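## Task

Put the plate whose ID is M60 into nest OUT so that its well A1 lies at the nest corner labelled A1. The remaining two plates must finish in the nests they started in, in either orientation. All three plates must rest flat within their nest locators, and must stay there without the robot holding them. Release everything and move the grippers away at the end.

## Robot and tools

Robot: two six-joint Doosan M1013 arms, left_arm and right_arm, each ending in a Robotiq 140 mm two-finger gripper. The fingers point along the gripper's +z axis and close along its y axis. The reported end_effector_position is the spot between the pads when shut; closed fingertips extend about 33 mm past it (9 mm when fully open), and closing pushes the tips roughly 24 mm further out, so keep that clearance above surfaces.

Scene frame: origin on the table top between the arms, +z up, +x out over the table, left_arm on the +y side (the names are not image sides). Bases: left_arm at (+0.027, +0.646, 0), right_arm at (-0.073, -0.442, 0). Reported hand positions can be slightly off, more so at long reach.

Layout: OUT and the raised regrip nest RG sit between the arms. In front, in an arc running clockwise from above: N1, N2, N3, RD. A fixed scanner beside RD reads a plate placed flat in RD with A1 at the corner labelled A1 and nothing blocking its view; a plate reversed there gives no_read. Well A1 is at the labelled short end, in the corner opposite the labelled long side. Any plate may start reversed. Use RG to set a plate down and take a new grip.

Tool execute_actions, argument actions: a list run in order. Each action may have rows, steps and until. An empty list just returns state and images.
- rows: up to 15 rows; each row lasts one control step (1/30 s). Each row is one flat list of 18 numbers, all in [-1, 1], covering both arms even if one is idle: left_arm dx, dy, dz, rx, ry, rz, then left gripper position, force_limit, speed; then the same nine for right_arm.
- dx..rz are an offset, not a pose: the target relative to that gripper's measured pose at the start of the action (for the first action of a call, the last reported pose), expressed in the gripper's own axes. Every row is relative to that same start, not to the previous row. Scale: 1.0 = 0.6 m for dx, dy, dz and 180 degrees for the rotation vector rx, ry, rz.
- Gripper numbers are absolute commands. position: +1 fully open (140 mm), about -0.8 pads touch, -1 closes until blocked. force_limit: roughly 14 N at -1, 60 N at 0, 107 N at +1. speed: about 30 mm/s at -1, 140 at 0, 250 at +1. To keep a gripper unchanged, repeat its last three values; a 0 is a real command.
- steps: 1 to 450, at least the number of rows, default 15. After the last row the arm keeps heading to the last row's target and the gripper keeps its command, so long moves need many steps. If steps run out, the arm may only drift a little further; send the remainder next call.
- until: ends the action early when all conditions hold, e.g. {"scanner": {"code": "m60"}}; numbers need a comparison like [">=", 1]. Fields: code and reads. It does not stop arm motion.
Any bad value or unknown name rejects the entire call.

Motion limits: each step the command is clipped to within 70 mm and 16 degrees of the measured pose; position wins over orientation if both cannot be met. Start moves gently: ramp dx, dy or dz by about 0.01 per row (6 mm per step). Abrupt starts can shake a plate loose.

Results: a state line per arm with end_effector_position (m), end_effector_quat_wxyz and velocities; Hand target lines (the pose each arm is now driving to); joint positions and torques; Flange force (noisy, includes held weight; "no reading" possible); gripper object_status (0 moving, 1 blocked while opening, 2 blocked while closing = gripping, 3 reached target or pads met) and position_measured in counts (3 open, 230 pads met); scanner code (lower case, e.g. e01, or no_read; never wrong) and reads (count of changes from no_read to an ID). "pose unreachable" means the clearance check altered or blocked that arm's command; it then drops its target and rests. If an arm is shoved far from its target, both arms drop their targets.

Gripping: close with position -1 and confirm object_status 2. To squeeze harder, raise force_limit and switch position between -1 and -0.98.

Avoid: arm-to-arm collisions or pressing; knocking anything off the table (ends the scene); hard pushes. Torque at a joint reaching its load limit (waist, shoulder 323; elbow 152; wrist joints 42.7 N m, held weight included) or 144 N outside force stops that arm for 10 s. MOTOR HOT warns of overheating from holding loads; at the limit the brakes engage. Parts may be tugged briefly while held.

Tool zoom_image: camera (cam_head_left, cam_head_right, cam_left_wrist, cam_right_wrist) and region [x0, y0, x1, y1] in pixels, at most 504 by 504, origin top-left. Images are 504x504; head cameras are pinhole, wrist cameras fisheye.

Tool read_manual: section "licences" returns URDF licence texts; no motion.

Tool finished_scene: scene number; ends the scene irreversibly after the last command is held. Finish only with plates released, settled and grippers withdrawn.

Each tool is called after "Request:" as name(argument=value, ...), one argument or row to a line, values as JSON.

## Session

Request:
execute_actions(
  actions=[],
)

Scene clock: 0.00 s.
left_arm: end_effector_position=(+0.3799, +0.7773, +0.3627) position_measured=3 object_status=3 end_effector_quat_wxyz=(+0.278, +0.677, +0.665, +0.151) end_effector_velocity=(-0.000, -0.000, +0.000) end_effector_angular_velocity=(-0.000, +0.000, -0.002) | right_arm: end_effector_position=(+0.4199, -0.2828, +0.3118) position_measured=3 object_status=3 end_effector_quat_wxyz=(-0.036, +0.727, -0.564, -0.391) end_effector_velocity=(+0.000, -0.000, +0.000) end_effector_angular_velocity=(+0.000, +0.000, +0.000)
Joint positions: left_arm=[ 0.553 -0.522  2.203 -0.594  1.16   0.903] | right_arm=[0.083 0.244 1.717 0.497 1.824 2.795]
Joint velocities: left_arm=[-0.001  0.    -0.     0.     0.001  0.   ] | right_arm=[ 0.     0.    -0.001 -0.     0.001  0.   ]
Joint torques (N m, as the joint torque sensors report them, + toward a larger angle): no reading
Flange force (N, the push that the arm receives, along the gripper's own x y z axes): no reading
Hand target (left_arm): +0.380, +0.777, +0.363; +0.278, +0.677, +0.665, +0.151
Hand target (right_arm): +0.420, -0.283, +0.312; -0.036, +0.727, -0.564, -0.391
scanner: code=no_read reads=0

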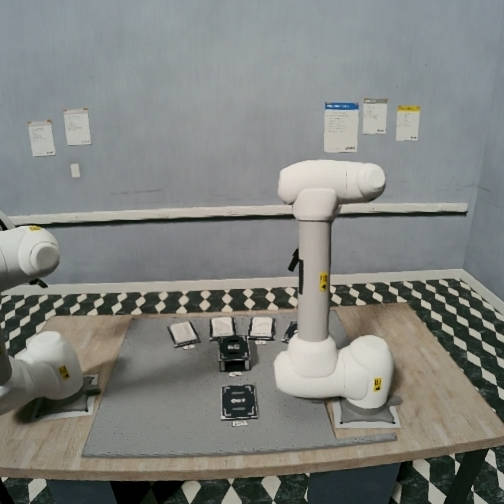

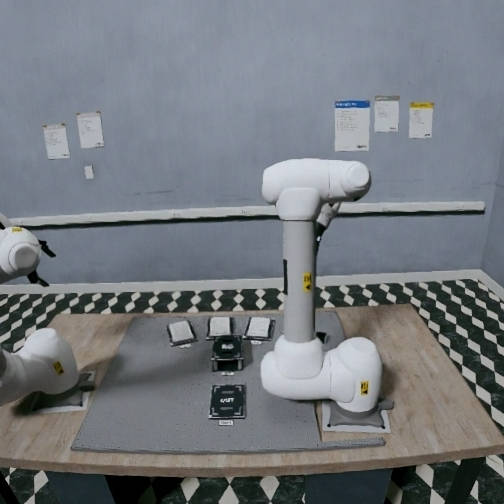

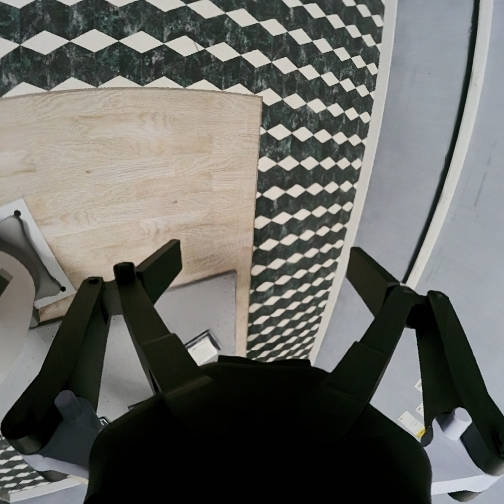

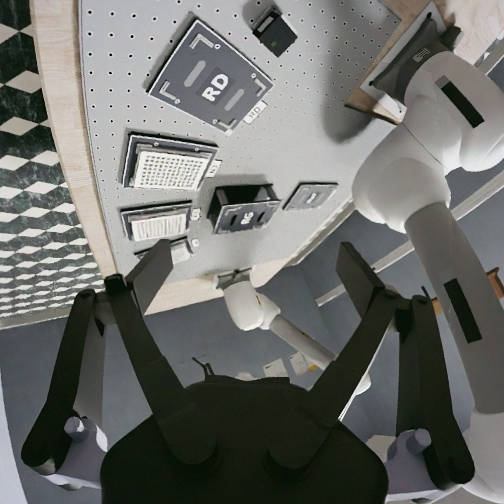

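Request:
zoom_image(
  camera="cam_head_left",
  region=[150, 300, 320, 440],
)

Request:
zoom_image(
  camera="cam_right_wrist",
  region=[100, 0, 350, 280],
)

Region (150, 300, 320, 440) of cam_head_left's 504x504 image, scaled by 2.965, with more detail than that image has; it fills the top 415 rows of this view, and the rest is white.

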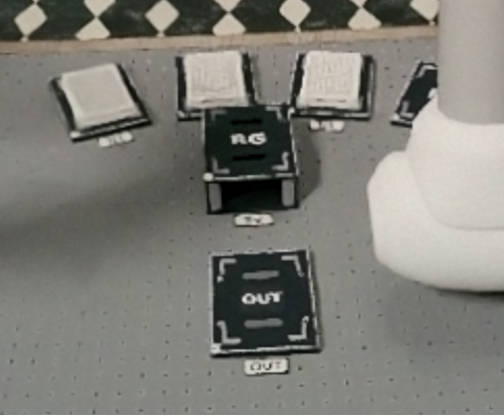

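Region (100, 0, 350, 280) of cam_right_wrist's 504x504 image, scaled by 1.800, with more detail than that image has; it fills the left 450 columns of this view, and the rest is white.

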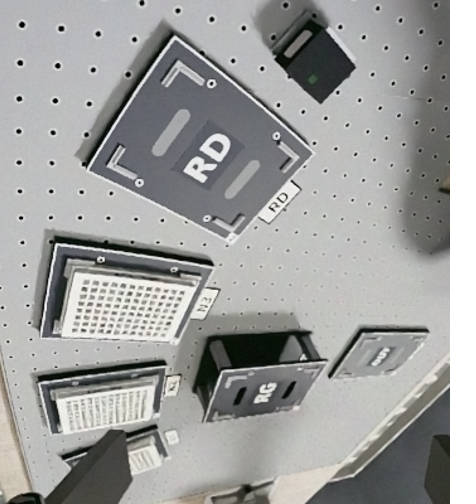

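Request:
zoom_image(
  camera="cam_right_wrist",
  region=[115, 125, 225, 200],
)

Request:
zoom_image(
  camera="cam_right_wrist",
  region=[115, 190, 215, 270],
)

Request:
zoom_image(
  camera="cam_head_right",
  region=[160, 310, 280, 355],
)

Region (115, 125, 225, 200) of cam_right_wrist's 504x504 image, scaled by 4.582, with more detail than that image has; it fills the top 344 rows of this view, and the rest is white.

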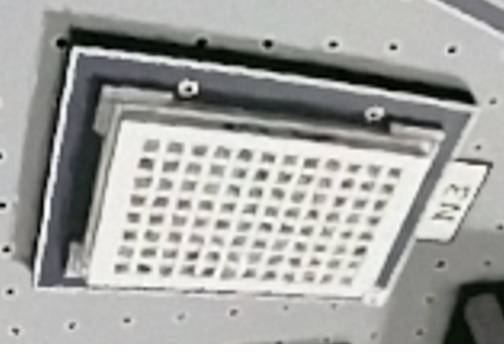

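Region (115, 190, 215, 270) of cam_right_wrist's 504x504 image, scaled by 5.040, with more detail than that image has; it fills the top 403 rows of this view, and the rest is white.

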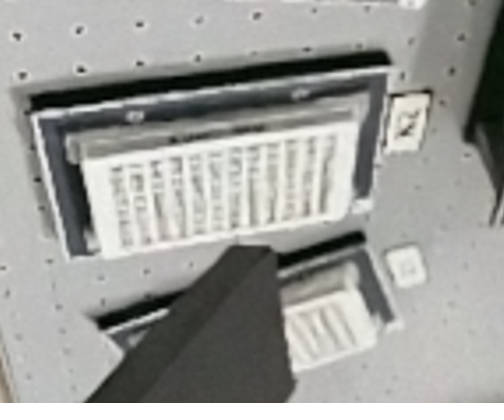

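Region (160, 310, 280, 355) of cam_head_right's 504x504 image, scaled by 4.200, with more detail than that image has; it fills the top 189 rows of this view, and the rest is white.

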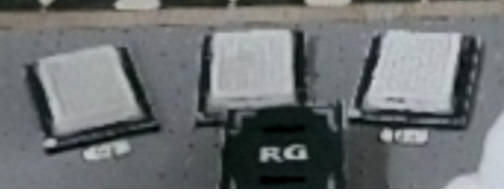

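Request:
execute_actions(
  actions=[
    {"rows":[[0,0,0,0,0,0,1,0,0,0.007,-0.17,0.337,0.1787,-0.1268,-0.0169,1,0,0]],"steps":40},
  ],
)

Scene clock: 3.43 s.
left_arm: end_effector_position=(+0.3799, +0.7773, +0.3627) position_measured=3 object_status=3 end_effector_quat_wxyz=(+0.278, +0.677, +0.665, +0.151) end_effector_velocity=(-0.000, +0.000, -0.000) end_effector_angular_velocity=(-0.001, +0.001, +0.001) | right_arm: end_effector_position=(+0.4008, -0.1496, +0.1297) position_measured=3 object_status=3 end_effector_quat_wxyz=(-0.355, +0.612, -0.612, -0.354) end_effector_velocity=(-0.000, +0.000, -0.000) end_effector_angular_velocity=(+0.000, +0.001, +0.000)
Joint positions: left_arm=[ 0.553 -0.522  2.203 -0.594  1.16   0.903] | right_arm=[0.077 0.247 2.285 1.207 1.184 2.233]
Joint velocities: left_arm=[ 0.001  0.     0.    -0.     0.    -0.   ] | right_arm=[0.    0.    0.    0.    0.    0.001]
Joint torques (N m, as the joint torque sensors report them, + toward a larger angle): left_arm=[ -2.88   8.52 -41.1    2.19  -0.3    0.11] | right_arm=[ -2.59 -48.42 -24.31   1.84   1.56  -0.03]
Flange force (N, the push that the arm receives, along the gripper's own x y z axes): left_arm=[9.8 -3.1 -5.4] | right_arm=[-9.9 -0.3 1.1]
Hand target (left_arm): +0.380, +0.777, +0.363; +0.278, +0.677, +0.665, +0.151
Hand target (right_arm): +0.401, -0.150, +0.130; -0.355, +0.612, -0.612, -0.354
Off the commanded pose (left_arm): 0.000 m, 0 deg.
Off the commanded pose (right_arm): 0.001 m, 0 deg.
scanner: code=no_read reads=0
camera_calibration (this result's frames):
cam_left_wrist: T_world_to_cam=[[0.845119, 0.0558565, 0.531653, -0.546154], [-0.22563, -0.864331, 0.449471, 0.602598], [0.48463, -0.499813, -0.717859, 0.642596], [0, 0, 0, 1]] pos_world=[0.286107, 0.872528, 0.480807]
cam_right_wrist: T_world_to_cam=[[-0.99834, 0.0250944, -0.0518333, 0.415796], [-0.0495321, 0.0849656, 0.995152, -0.0873231], [0.0293768, 0.996068, -0.0835817, 0.332256], [0, 0, 0, 1]] pos_world=[0.40102, -0.333964, 0.136222]

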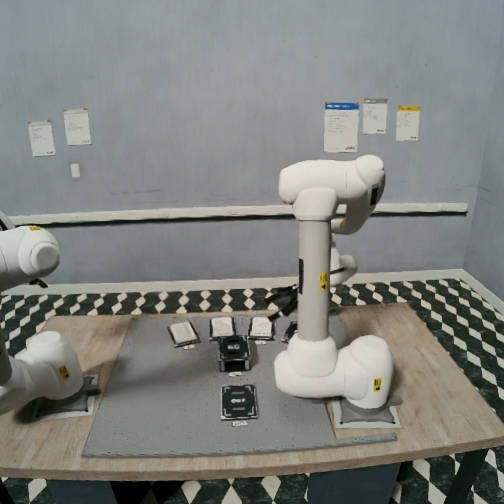

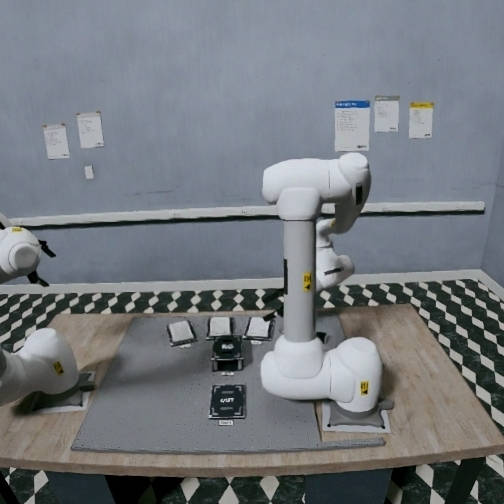

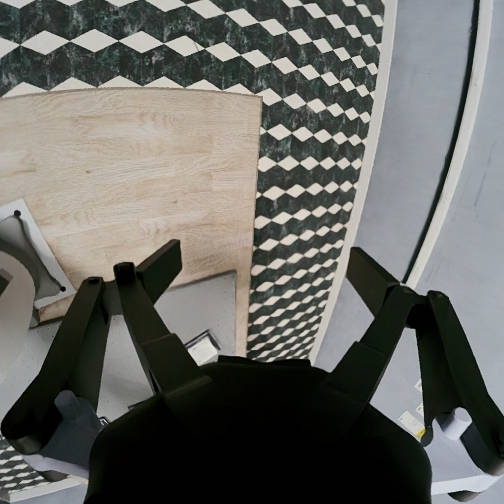

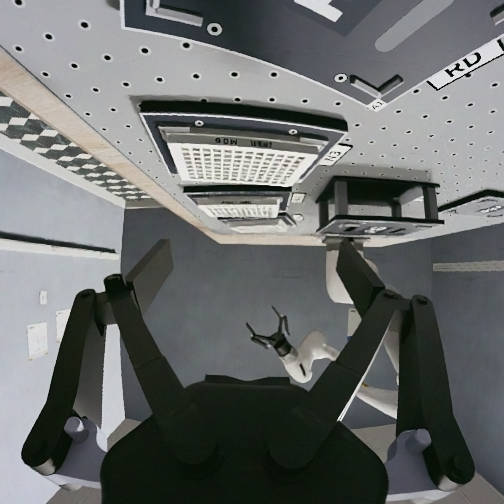

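Request:
zoom_image(
  camera="cam_right_wrist",
  region=[200, 125, 290, 160],
)

Request:
zoom_image(
  camera="cam_right_wrist",
  region=[190, 185, 300, 235],
)

Region (200, 125, 290, 160) of cam_right_wrist's 504x504 image, scaled by 5.600, with more detail than that image has.

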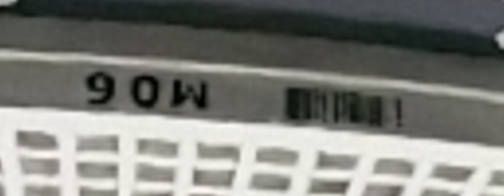

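Region (190, 185, 300, 235) of cam_right_wrist's 504x504 image, scaled by 4.582, with more detail than that image has; it fills the top 229 rows of this view, and the rest is white.

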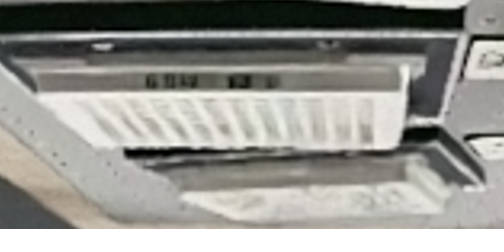

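Request:
execute_actions(
  actions=[
    {"rows":[[0,0,0,0,0,0,1,0,0,-0.03,-0.03,0.01,0,0,0,1,0,0],[0,0,0,0,0,0,1,0,0,-0.05,-0.067,0.03,0,0,0,1,0,0],[0,0,0,0,0,0,1,0,0,-0.07,-0.067,0.06,0,0,0,1,0,0],[0,0,0,0,0,0,1,0,0,-0.145,-0.067,0.185,0,0,0,1,0,0]],"steps":28},
  ],
)

Request:
zoom_image(
  camera="cam_right_wrist",
  region=[150, 80, 350, 230],
)

Scene clock: 4.93 s.
left_arm: end_effector_position=(+0.3799, +0.7773, +0.3627) position_measured=3 object_status=3 end_effector_quat_wxyz=(+0.278, +0.677, +0.665, +0.151) end_effector_velocity=(-0.000, -0.000, -0.000) end_effector_angular_velocity=(-0.001, +0.001, +0.000) | right_arm: end_effector_position=(+0.4409, -0.0100, +0.1497) position_measured=3 object_status=3 end_effector_quat_wxyz=(-0.355, +0.612, -0.612, -0.354) end_effector_velocity=(+0.001, +0.000, +0.000) end_effector_angular_velocity=(-0.000, -0.002, +0.000)
Joint positions: left_arm=[ 0.553 -0.522  2.203 -0.594  1.16   0.903] | right_arm=[0.35  0.288 2.165 1.365 1.048 2.369]
Joint velocities: left_arm=[ 0.    -0.     0.     0.     0.002 -0.001] | right_arm=[ 0.    -0.    -0.001  0.    -0.001 -0.001]
Joint torques (N m, as the joint torque sensors report them, + toward a larger angle): left_arm=[ -2.81   8.78 -41.01   2.07  -0.5    0.04] | right_arm=[  1.09 -55.37 -27.72   1.83   0.87   0.01]
Flange force (N, the push that the arm receives, along the gripper's own x y z axes): left_arm=[9.3 -3.5 -6.0] | right_arm=[-5.5 0.0 -6.4]
Hand target (left_arm): +0.380, +0.777, +0.363; +0.278, +0.677, +0.665, +0.151
Hand target (right_arm): +0.441, -0.010, +0.150; -0.355, +0.612, -0.612, -0.354
Off the commanded pose (left_arm): 0.000 m, 0 deg.
Off the commanded pose (right_arm): 0.000 m, 0 deg.
scanner: code=no_read reads=0
camera_calibration (this result's frames):
cam_right_wrist: T_world_to_cam=[[-0.998361, 0.0249003, -0.0515208, 0.45331], [-0.0492383, 0.0849137, 0.995171, -0.11729], [0.0291548, 0.996077, -0.0835485, 0.193831], [0, 0, 0, 1]] pos_world=[0.441141, -0.194399, 0.156273]

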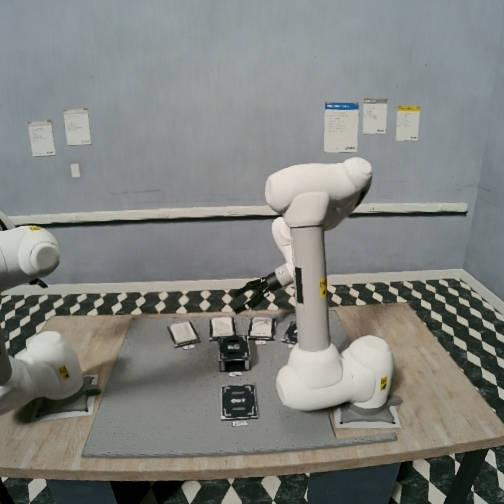

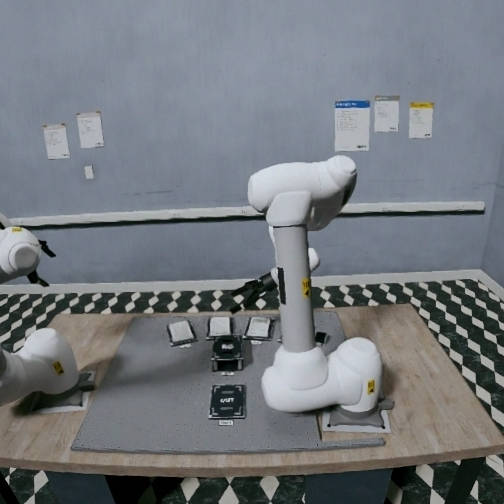

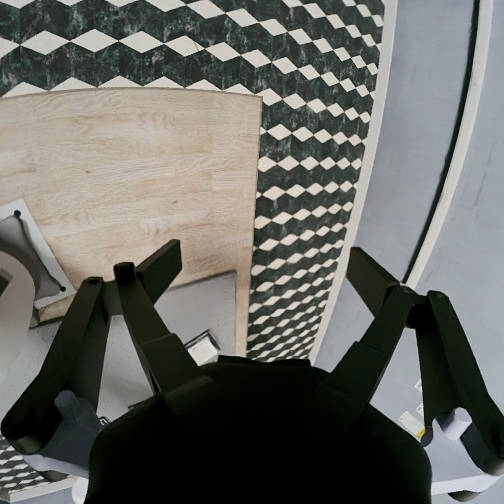

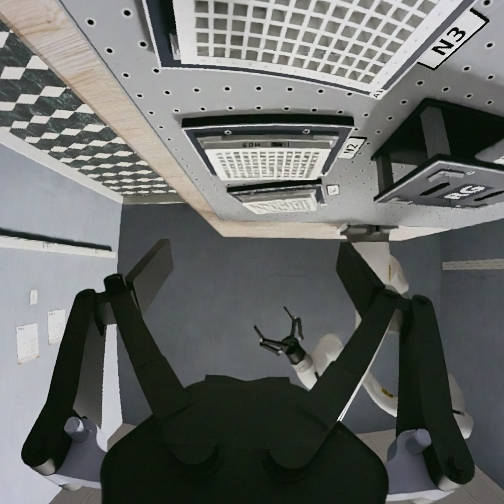

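Region (150, 80, 350, 230) of cam_right_wrist's 504x504 image, scaled by 2.520, with more detail than that image has; it fills the top 378 rows of this view, and the rest is white.

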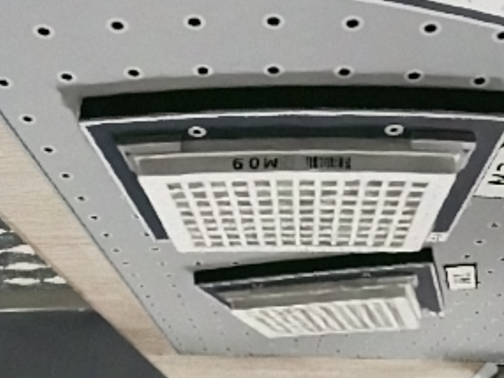

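Request:
execute_actions(
  actions=[
    {"rows":[[0,0,0,0,0,0,1,0,0,-0.04,0.01,0.04,0.04,0.058,0.07,1,0,0],[0,0,0,0,0,0,1,0,0,-0.08,0.02,0.1,0.08,0.116,0.14,1,0,0],[0,0,0,0,0,0,1,0,0,-0.204,0.093,0.354,0.2027,0.2893,0.351,1,0,0]],"steps":55},
  ],
)

Scene clock: 7.80 s.
left_arm: end_effector_position=(+0.3799, +0.7773, +0.3627) position_measured=3 object_status=3 end_effector_quat_wxyz=(+0.278, +0.677, +0.665, +0.151) end_effector_velocity=(+0.000, +0.000, +0.000) end_effector_angular_velocity=(-0.000, -0.000, +0.001) | right_arm: end_effector_position=(+0.3926, +0.2259, +0.1505) position_measured=3 object_status=3 end_effector_quat_wxyz=(+0.071, -0.202, +0.966, +0.142) end_effector_velocity=(-0.013, +0.020, +0.019) end_effector_angular_velocity=(-1.177, +0.355, -0.300)
Joint positions: left_arm=[ 0.553 -0.522  2.203 -0.594  1.16   0.903] | right_arm=[1.006 0.369 1.695 0.192 0.798 5.048]
Joint velocities: left_arm=[ 0.  0. -0. -0. -0. -0.] | right_arm=[ 0.289  0.4   -0.88  -1.176  1.433  1.461]
Joint torques (N m, as the joint torque sensors report them, + toward a larger angle): left_arm=[ -2.93   8.14 -41.53   2.02  -0.52   0.13] | right_arm=[ -3.16 -62.92 -35.48   4.1   -0.26   0.24]
Flange force (N, the push that the arm receives, along the gripper's own x y z axes): left_arm=[10.1 -3.5 -5.4] | right_arm=[2.9 4.5 -4.5]
Hand target (left_arm): +0.380, +0.777, +0.363; +0.278, +0.677, +0.665, +0.151
Hand target (right_arm): +0.392, +0.227, +0.154; +0.041, -0.183, +0.980, +0.069
Off the commanded pose (left_arm): 0.000 m, 0 deg.
Off the commanded pose (right_arm): 0.012 m, 18 deg; orientation clipped at the last step of the last action.
scanner: code=no_read reads=0
camera_calibration (this result's frames):
cam_left_wrist: T_world_to_cam=[[0.845118, 0.0558564, 0.531653, -0.546153], [-0.22563, -0.864331, 0.44947, 0.602598], [0.48463, -0.499812, -0.717859, 0.642596], [0, 0, 0, 1]] pos_world=[0.286107, 0.872528, 0.480807]
cam_right_wrist: T_world_to_cam=[[-0.435591, 0.878478, 0.196308, -0.0518112], [0.76909, 0.249895, 0.588263, -0.437769], [0.46772, 0.40722, -0.784481, 0.0266615], [0, 0, 0, 1]] pos_world=[0.301645, 0.144054, 0.28861]

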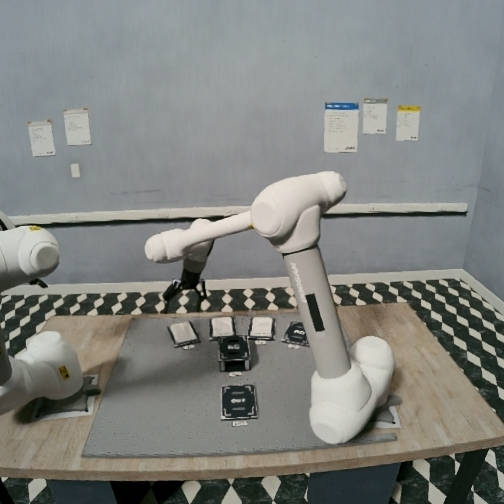

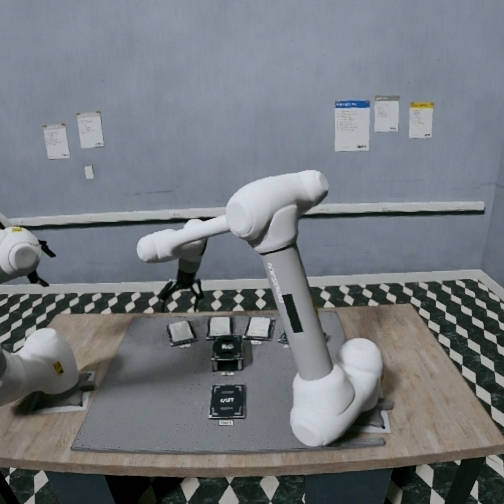

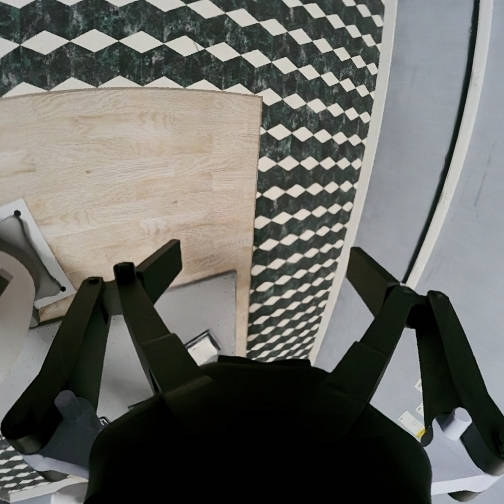

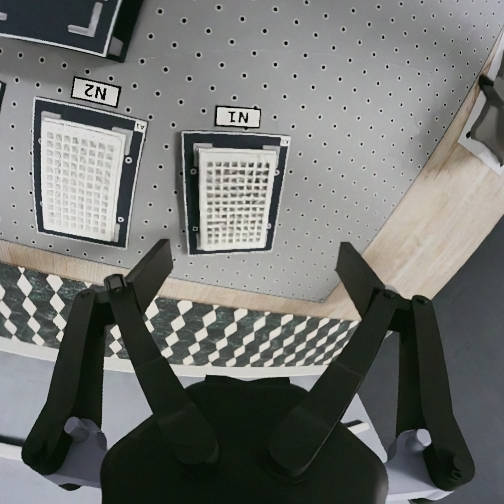

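Request:
execute_actions(
  actions=[
    {"rows":[[0,0,0,0,0,0,1,0,0,0.025,-0.008,0.08,0.0816,0.0605,0.02,0.6,0,0]],"steps":25},
  ],
)

Scene clock: 9.20 s.
left_arm: end_effector_position=(+0.3799, +0.7773, +0.3627) position_measured=3 object_status=3 end_effector_quat_wxyz=(+0.278, +0.677, +0.665, +0.151) end_effector_velocity=(+0.000, -0.000, +0.000) end_effector_angular_velocity=(+0.000, -0.000, -0.002) | right_arm: end_effector_position=(+0.3848, +0.2306, +0.1009) position_measured=53 object_status=3 end_effector_quat_wxyz=(-0.000, -0.174, +0.985, -0.000) end_effector_velocity=(+0.000, +0.000, +0.000) end_effector_angular_velocity=(+0.000, -0.000, +0.001)
Joint positions: left_arm=[ 0.553 -0.522  2.203 -0.594  1.16   0.903] | right_arm=[ 1.073  0.532  1.509 -0.     1.101  5.294]
Joint velocities: left_arm=[-0.001  0.    -0.    -0.     0.     0.001] | right_arm=[ 0.     0.    -0.001  0.     0.001 -0.001]
Joint torques (N m, as the joint torque sensors report them, + toward a larger angle): left_arm=[ -3.27   7.54 -40.78   1.98  -0.54   0.08] | right_arm=[ -4.52 -82.4  -34.85   3.51   0.07  -0.21]
Flange force (N, the push that the arm receives, along the gripper's own x y z axes): left_arm=[12.4 -2.5 -6.6] | right_arm=[7.2 2.0 -7.1]
Hand target (left_arm): +0.380, +0.777, +0.363; +0.278, +0.677, +0.665, +0.151
Hand target (right_arm): +0.385, +0.231, +0.101; -0.000, -0.174, +0.985, -0.000
Off the commanded pose (left_arm): 0.000 m, 0 deg.
Off the commanded pose (right_arm): 0.000 m, 0 deg.
scanner: code=no_read reads=0
camera_calibration (this result's frames):
cam_left_wrist: T_world_to_cam=[[0.845118, 0.0558564, 0.531653, -0.546154], [-0.22563, -0.864331, 0.44947, 0.602598], [0.48463, -0.499813, -0.717859, 0.642596], [0, 0, 0, 1]] pos_world=[0.286107, 0.872528, 0.480807]
cam_right_wrist: T_world_to_cam=[[-0.371288, 0.927382, -0.0459199, -0.061168], [0.834363, 0.35493, 0.421738, -0.436339], [0.40741, 0.118272, -0.905554, 0.0915336], [0, 0, 0, 1]] pos_world=[0.304063, 0.20077, 0.264101]

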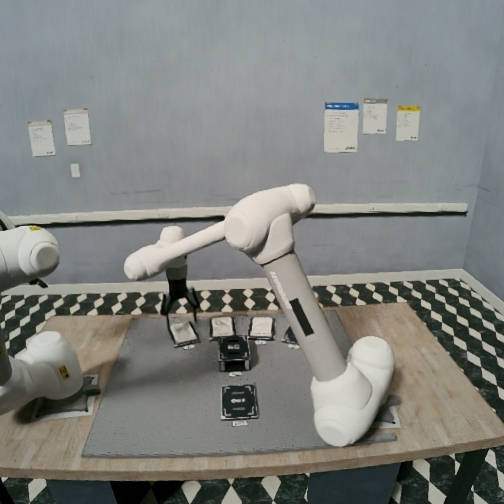

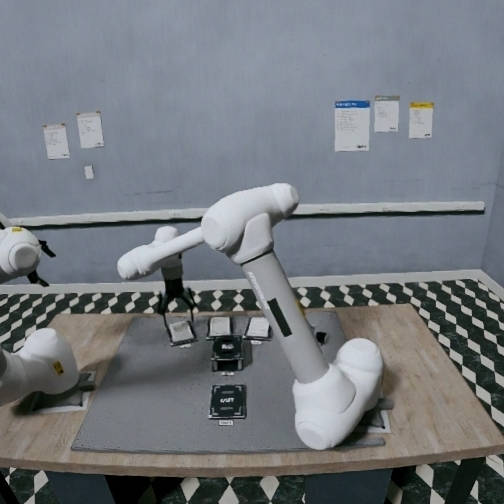

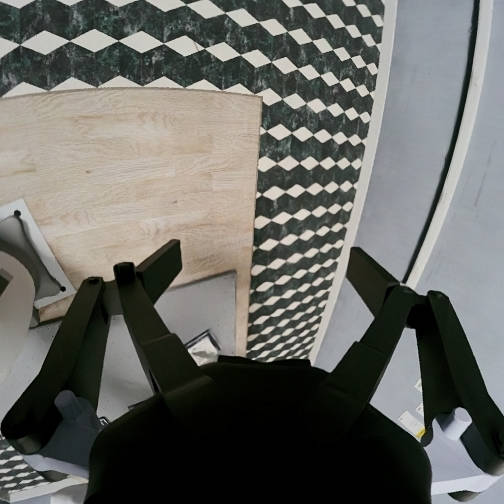

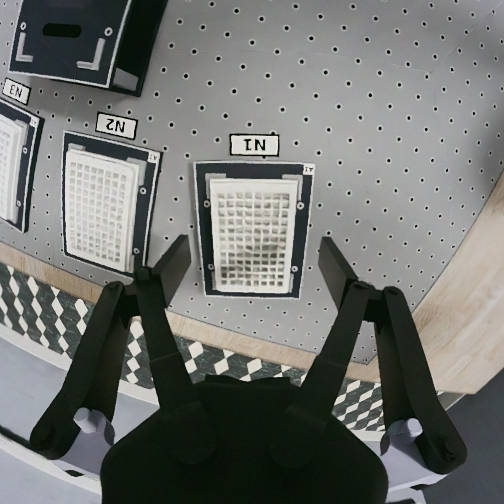

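Request:
zoom_image(
  camera="cam_right_wrist",
  region=[170, 150, 340, 310],
)

Region (170, 150, 340, 310) of cam_right_wrist's 504x504 image, scaled by 2.965, with more detail than that image has; it fills the top 474 rows of this view, and the rest is white.

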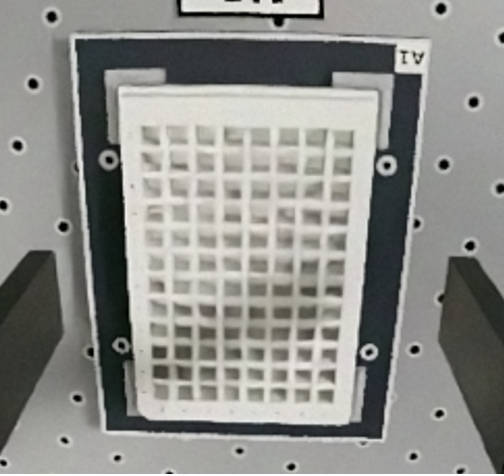

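Request:
execute_actions(
  actions=[
    {"rows":[[0,0,0,0,0,0,1,0,0,-0.01,-0.003,0.015,0,0,0,0.5,0,0],[0,0,0,0,0,0,1,0,0,-0.022,-0.003,0.03,0,0,0,0.5,0,0],[0,0,0,0,0,0,1,0,0,-0.022,-0.003,0.045,0,0,0,0.5,0,0],[0,0,0,0,0,0,1,0,0,-0.022,-0.003,0.062,0,0,0,0.5,0,0]],"steps":18},
  ],
)

Request:
zoom_image(
  camera="cam_right_wrist",
  region=[160, 140, 350, 320],
)

Request:
zoom_image(
  camera="cam_head_left",
  region=[150, 290, 220, 355],
)

Scene clock: 11.17 s.
left_arm: end_effector_position=(+0.3799, +0.7773, +0.3627) position_measured=3 object_status=3 end_effector_quat_wxyz=(+0.278, +0.677, +0.665, +0.151) end_effector_velocity=(+0.000, +0.000, +0.000) end_effector_angular_velocity=(-0.001, -0.001, +0.001) | right_arm: end_effector_position=(+0.3979, +0.2334, +0.0638) position_measured=66 object_status=3 end_effector_quat_wxyz=(+0.000, -0.174, +0.985, -0.000) end_effector_velocity=(-0.000, +0.001, +0.001) end_effector_angular_velocity=(+0.003, +0.001, -0.003)
Joint positions: left_arm=[ 0.553 -0.522  2.203 -0.594  1.16   0.903] | right_arm=[ 1.062  0.574  1.514 -0.     1.053  5.284]
Joint velocities: left_arm=[ 0.001 -0.     0.    -0.002 -0.     0.001] | right_arm=[-0.    -0.    -0.001  0.003 -0.     0.001]
Joint torques (N m, as the joint torque sensors report them, + toward a larger angle): left_arm=[ -2.16   8.5  -41.3    2.02  -0.38   0.21] | right_arm=[ -2.2  -88.15 -34.05   2.9   -0.24   0.07]
Flange force (N, the push that the arm receives, along the gripper's own x y z axes): left_arm=[7.3 -1.7 -3.8] | right_arm=[2.0 1.8 -5.4]
Hand target (left_arm): +0.380, +0.777, +0.363; +0.278, +0.677, +0.665, +0.151
Hand target (right_arm): +0.398, +0.233, +0.064; -0.000, -0.174, +0.985, -0.000
Off the commanded pose (left_arm): 0.000 m, 0 deg.
Off the commanded pose (right_arm): 0.000 m, 0 deg.
scanner: code=no_read reads=0
camera_calibration (this result's frames):
cam_left_wrist: T_world_to_cam=[[0.845118, 0.0558564, 0.531653, -0.546154], [-0.22563, -0.864331, 0.44947, 0.602598], [0.48463, -0.499813, -0.717859, 0.642596], [0, 0, 0, 1]] pos_world=[0.286107, 0.872528, 0.480807]
cam_right_wrist: T_world_to_cam=[[-0.371317, 0.927363, -0.0460606, -0.0606031], [0.834289, 0.355002, 0.421824, -0.432611], [0.407535, 0.118202, -0.905507, 0.0521593], [0, 0, 0, 1]] pos_world=[0.317163, 0.203613, 0.226925]

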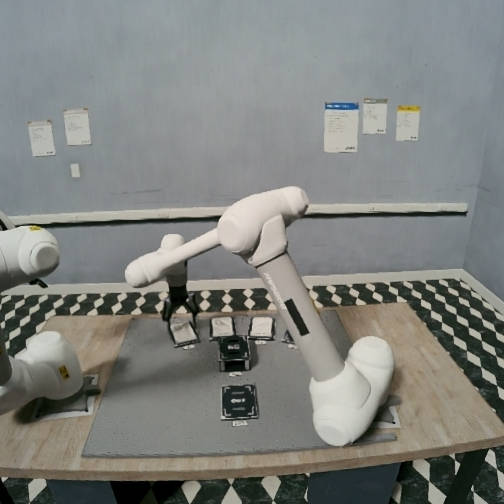

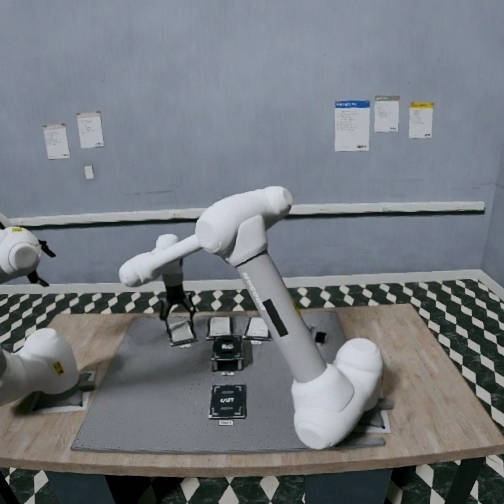

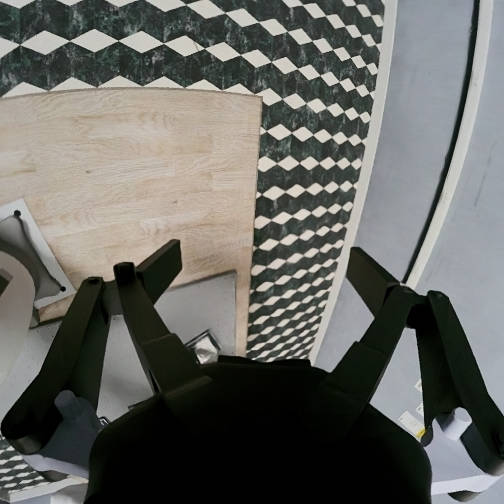

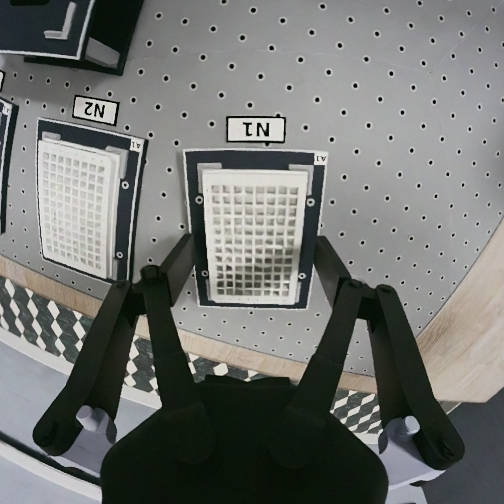

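Region (160, 140, 350, 320) of cam_right_wrist's 504x504 image, scaled by 2.653, with more detail than that image has; it fills the top 477 rows of this view, and the rest is white.

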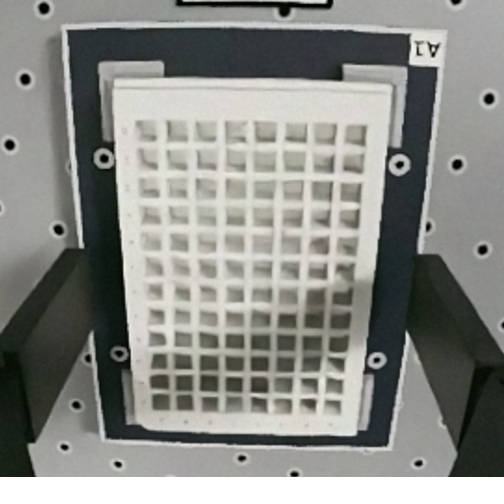

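Region (150, 290, 220, 355) of cam_head_left's 504x504 image, scaled by 7.200, with more detail than that image has; it fills the top 468 rows of this view, and the rest is white.

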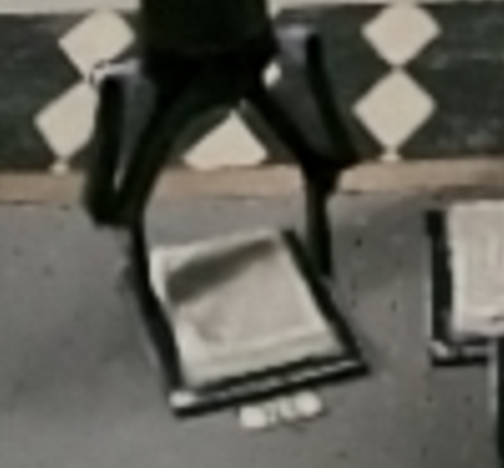

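Request:
execute_actions(
  actions=[
    {"rows":[[0,0,0,0,0,0,1,0,0,0,0,0.008,0,0,0,0.4,0,0],[0,0,0,0,0,0,1,0,0,0,0,0.0155,0,0,0,0.4,0,0]],"steps":12},
    {"rows":[[0,0,0,0,0,0,1,0,0,0,0,0,0,0,0,-1,-0.2,-0.6]],"steps":18},
  ],
)

Request:
zoom_image(
  camera="cam_right_wrist",
  region=[160, 140, 350, 320],
)

Scene clock: 14.10 s.
left_arm: end_effector_position=(+0.3799, +0.7773, +0.3627) position_measured=3 object_status=3 end_effector_quat_wxyz=(+0.278, +0.677, +0.665, +0.151) end_effector_velocity=(+0.000, +0.000, +0.000) end_effector_angular_velocity=(+0.000, -0.001, +0.000) | right_arm: end_effector_position=(+0.3980, +0.2334, +0.0545) position_measured=105 object_status=2 end_effector_quat_wxyz=(-0.000, -0.174, +0.985, -0.000) end_effector_velocity=(+0.000, +0.000, -0.000) end_effector_angular_velocity=(+0.001, -0.001, -0.000)
Joint positions: left_arm=[ 0.553 -0.522  2.203 -0.594  1.16   0.903] | right_arm=[ 1.062  0.582  1.521 -0.     1.039  5.284]
Joint velocities: left_arm=[-0.     0.    -0.001 -0.    -0.    -0.001] | right_arm=[-0.     0.    -0.    -0.    -0.001 -0.   ]
Joint torques (N m, as the joint torque sensors report them, + toward a larger angle): left_arm=[ -2.95   7.38 -41.13   2.12  -0.31   0.06] | right_arm=[  6.55 -64.49 -25.05   6.68  -5.27   0.29]
Flange force (N, the push that the arm receives, along the gripper's own x y z axes): left_arm=[11.7 -1.9 -4.7] | right_arm=[2.4 -11.9 -38.3]
Flange force at the end of the 1st action (N, along the gripper's axes at the end of the call): left_arm=[9.9 -4.0 -6.4] | right_arm=[3.0 0.7 -8.6]
Hand target (left_arm): +0.380, +0.777, +0.363; +0.278, +0.677, +0.665, +0.151
Hand target (right_arm): +0.398, +0.233, +0.054; -0.000, -0.174, +0.985, -0.000
Off the commanded pose (left_arm): 0.000 m, 0 deg.
Off the commanded pose (right_arm): 0.000 m, 0 deg.
scanner: code=no_read reads=0
camera_calibration (this result's frames):
cam_left_wrist: T_world_to_cam=[[0.845119, 0.0558564, 0.531653, -0.546153], [-0.22563, -0.864331, 0.44947, 0.602599], [0.48463, -0.499812, -0.717859, 0.642596], [0, 0, 0, 1]] pos_world=[0.286107, 0.872528, 0.480807]
cam_right_wrist: T_world_to_cam=[[-0.371227, 0.927396, -0.0461229, -0.0609767], [0.834347, 0.354955, 0.421749, -0.428725], [0.4075, 0.118082, -0.905539, 0.0437696], [0, 0, 0, 1]] pos_world=[0.317233, 0.203559, 0.217637]

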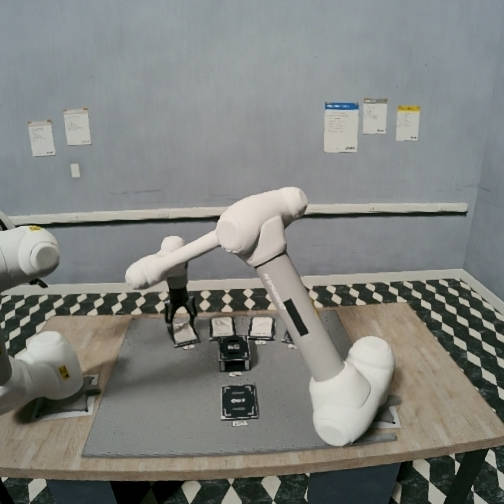

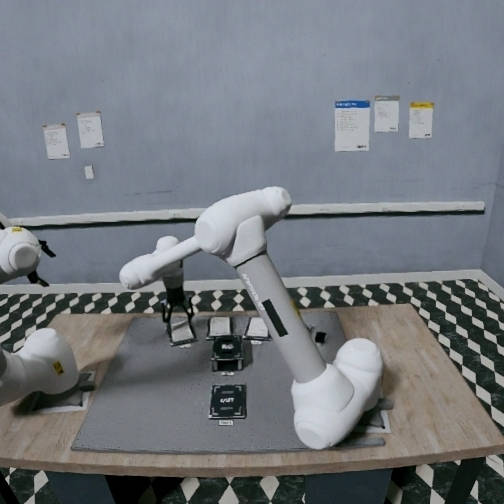

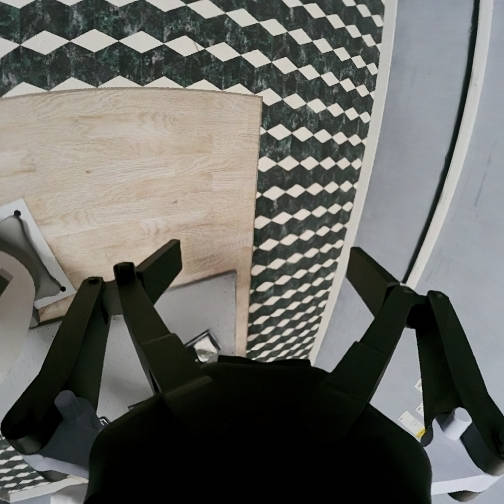

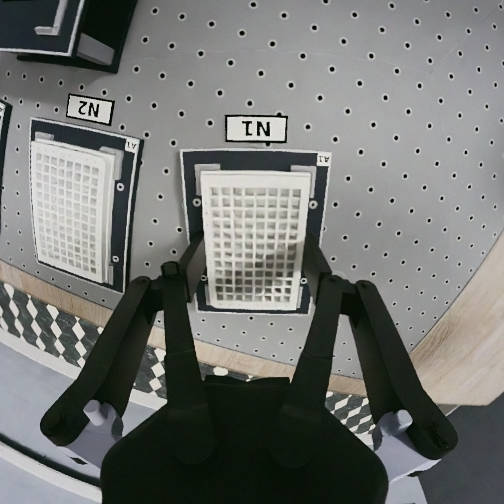

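Region (160, 140, 350, 320) of cam_right_wrist's 504x504 image, scaled by 2.653, with more detail than that image has; it fills the top 477 rows of this view, and the rest is white.

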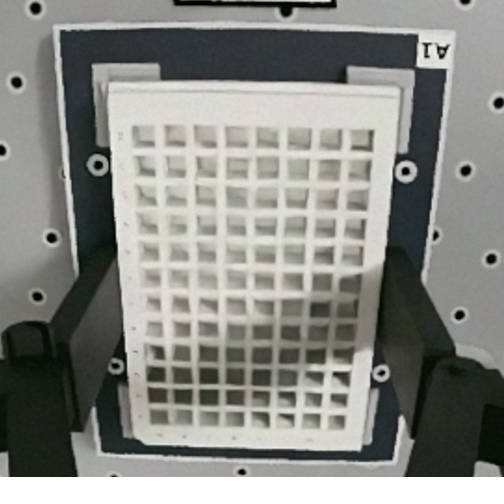

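Request:
execute_actions(
  actions=[
    {"rows":[[0,0,0,0,0,0,1,0,0,0,0,0,0,0,0,0.25,-0.2,-0.6],[0,0,0,0,0,0,1,0,0,0,0,0,0,0,0,0.25,-0.2,-0.6],[0,0,0,0,0,0,1,0,0,0,0,0,0,0,0,0.25,-0.2,-0.6],[0,0,0,0,0,0,1,0,0,0,-0.001,-0.0035,0,0,0,0.25,-0.2,-0.6]],"steps":11},
    {"rows":[[0,0,0,0,0,0,1,0,0,0,0,0,0,0,0,-1,0,-0.6]],"steps":12},
  ],
)

Scene clock: 15.23 s.
left_arm: end_effector_position=(+0.3799, +0.7773, +0.3627) position_measured=3 object_status=3 end_effector_quat_wxyz=(+0.278, +0.677, +0.665, +0.151) end_effector_velocity=(+0.000, +0.001, +0.001) end_effector_angular_velocity=(+0.000, -0.001, +0.004) | right_arm: end_effector_position=(+0.3981, +0.2330, +0.0568) position_measured=109 object_status=2 end_effector_quat_wxyz=(-0.000, -0.174, +0.985, -0.000) end_effector_velocity=(+0.000, +0.000, -0.000) end_effector_angular_velocity=(+0.000, -0.000, -0.000)
Joint positions: left_arm=[ 0.553 -0.522  2.203 -0.594  1.16   0.903] | right_arm=[ 1.062  0.58   1.52  -0.     1.042  5.283]
Joint velocities: left_arm=[ 0.001  0.    -0.    -0.    -0.002 -0.002] | right_arm=[ 0.     0.001 -0.001 -0.    -0.     0.001]
Joint torques (N m, as the joint torque sensors report them, + toward a larger angle): left_arm=[ -1.78   7.86 -41.48   1.98  -0.65   0.22] | right_arm=[  0.89 -68.62 -24.46   4.28  -2.95   0.19]
Flange force (N, the push that the arm receives, along the gripper's own x y z axes): left_arm=[7.1 -0.5 -3.0] | right_arm=[1.9 -2.8 -32.2]
Flange force at the end of the 1st action (N, along the gripper's axes at the end of the call): left_arm=[8.7 -2.0 -5.6] | right_arm=[0.8 5.1 -5.3]
Hand target (left_arm): +0.380, +0.777, +0.363; +0.278, +0.677, +0.665, +0.151
Hand target (right_arm): +0.398, +0.233, +0.057; -0.000, -0.174, +0.985, -0.000
Off the commanded pose (left_arm): 0.000 m, 0 deg.
Off the commanded pose (right_arm): 0.000 m, 0 deg.
scanner: code=no_read reads=0
camera_calibration (this result's frames):
cam_left_wrist: T_world_to_cam=[[0.845118, 0.0558563, 0.531653, -0.546153], [-0.22563, -0.864331, 0.44947, 0.602599], [0.48463, -0.499812, -0.717859, 0.642596], [0, 0, 0, 1]] pos_world=[0.286107, 0.872528, 0.480807]
cam_right_wrist: T_world_to_cam=[[-0.371162, 0.92744, -0.0457647, -0.0605028], [0.834383, 0.354737, 0.421862, -0.42965], [0.407486, 0.118394, -0.905504, 0.045765], [0, 0, 0, 1]] pos_world=[0.317388, 0.203107, 0.219924]

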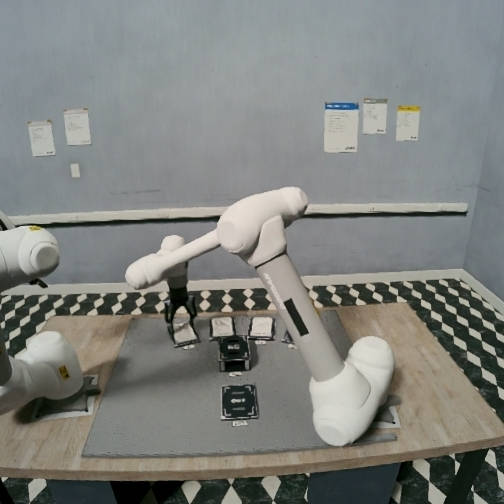

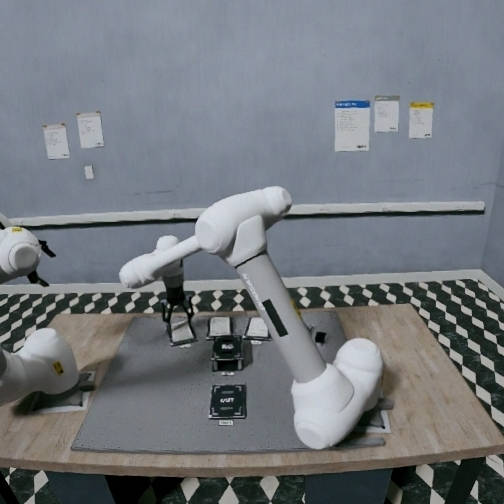

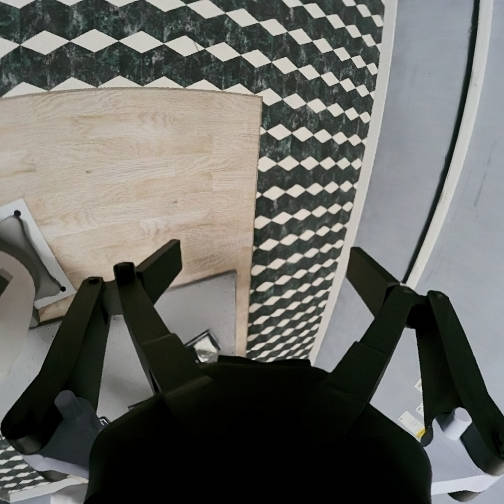

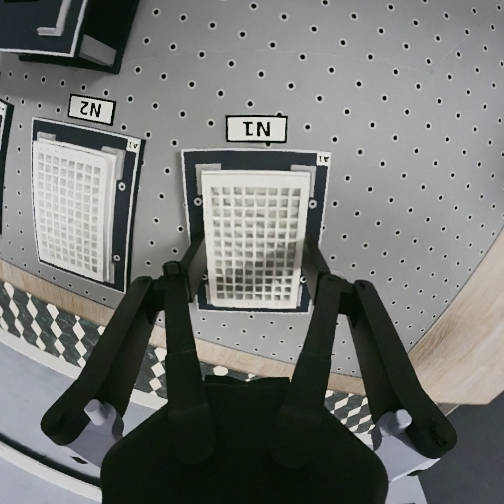

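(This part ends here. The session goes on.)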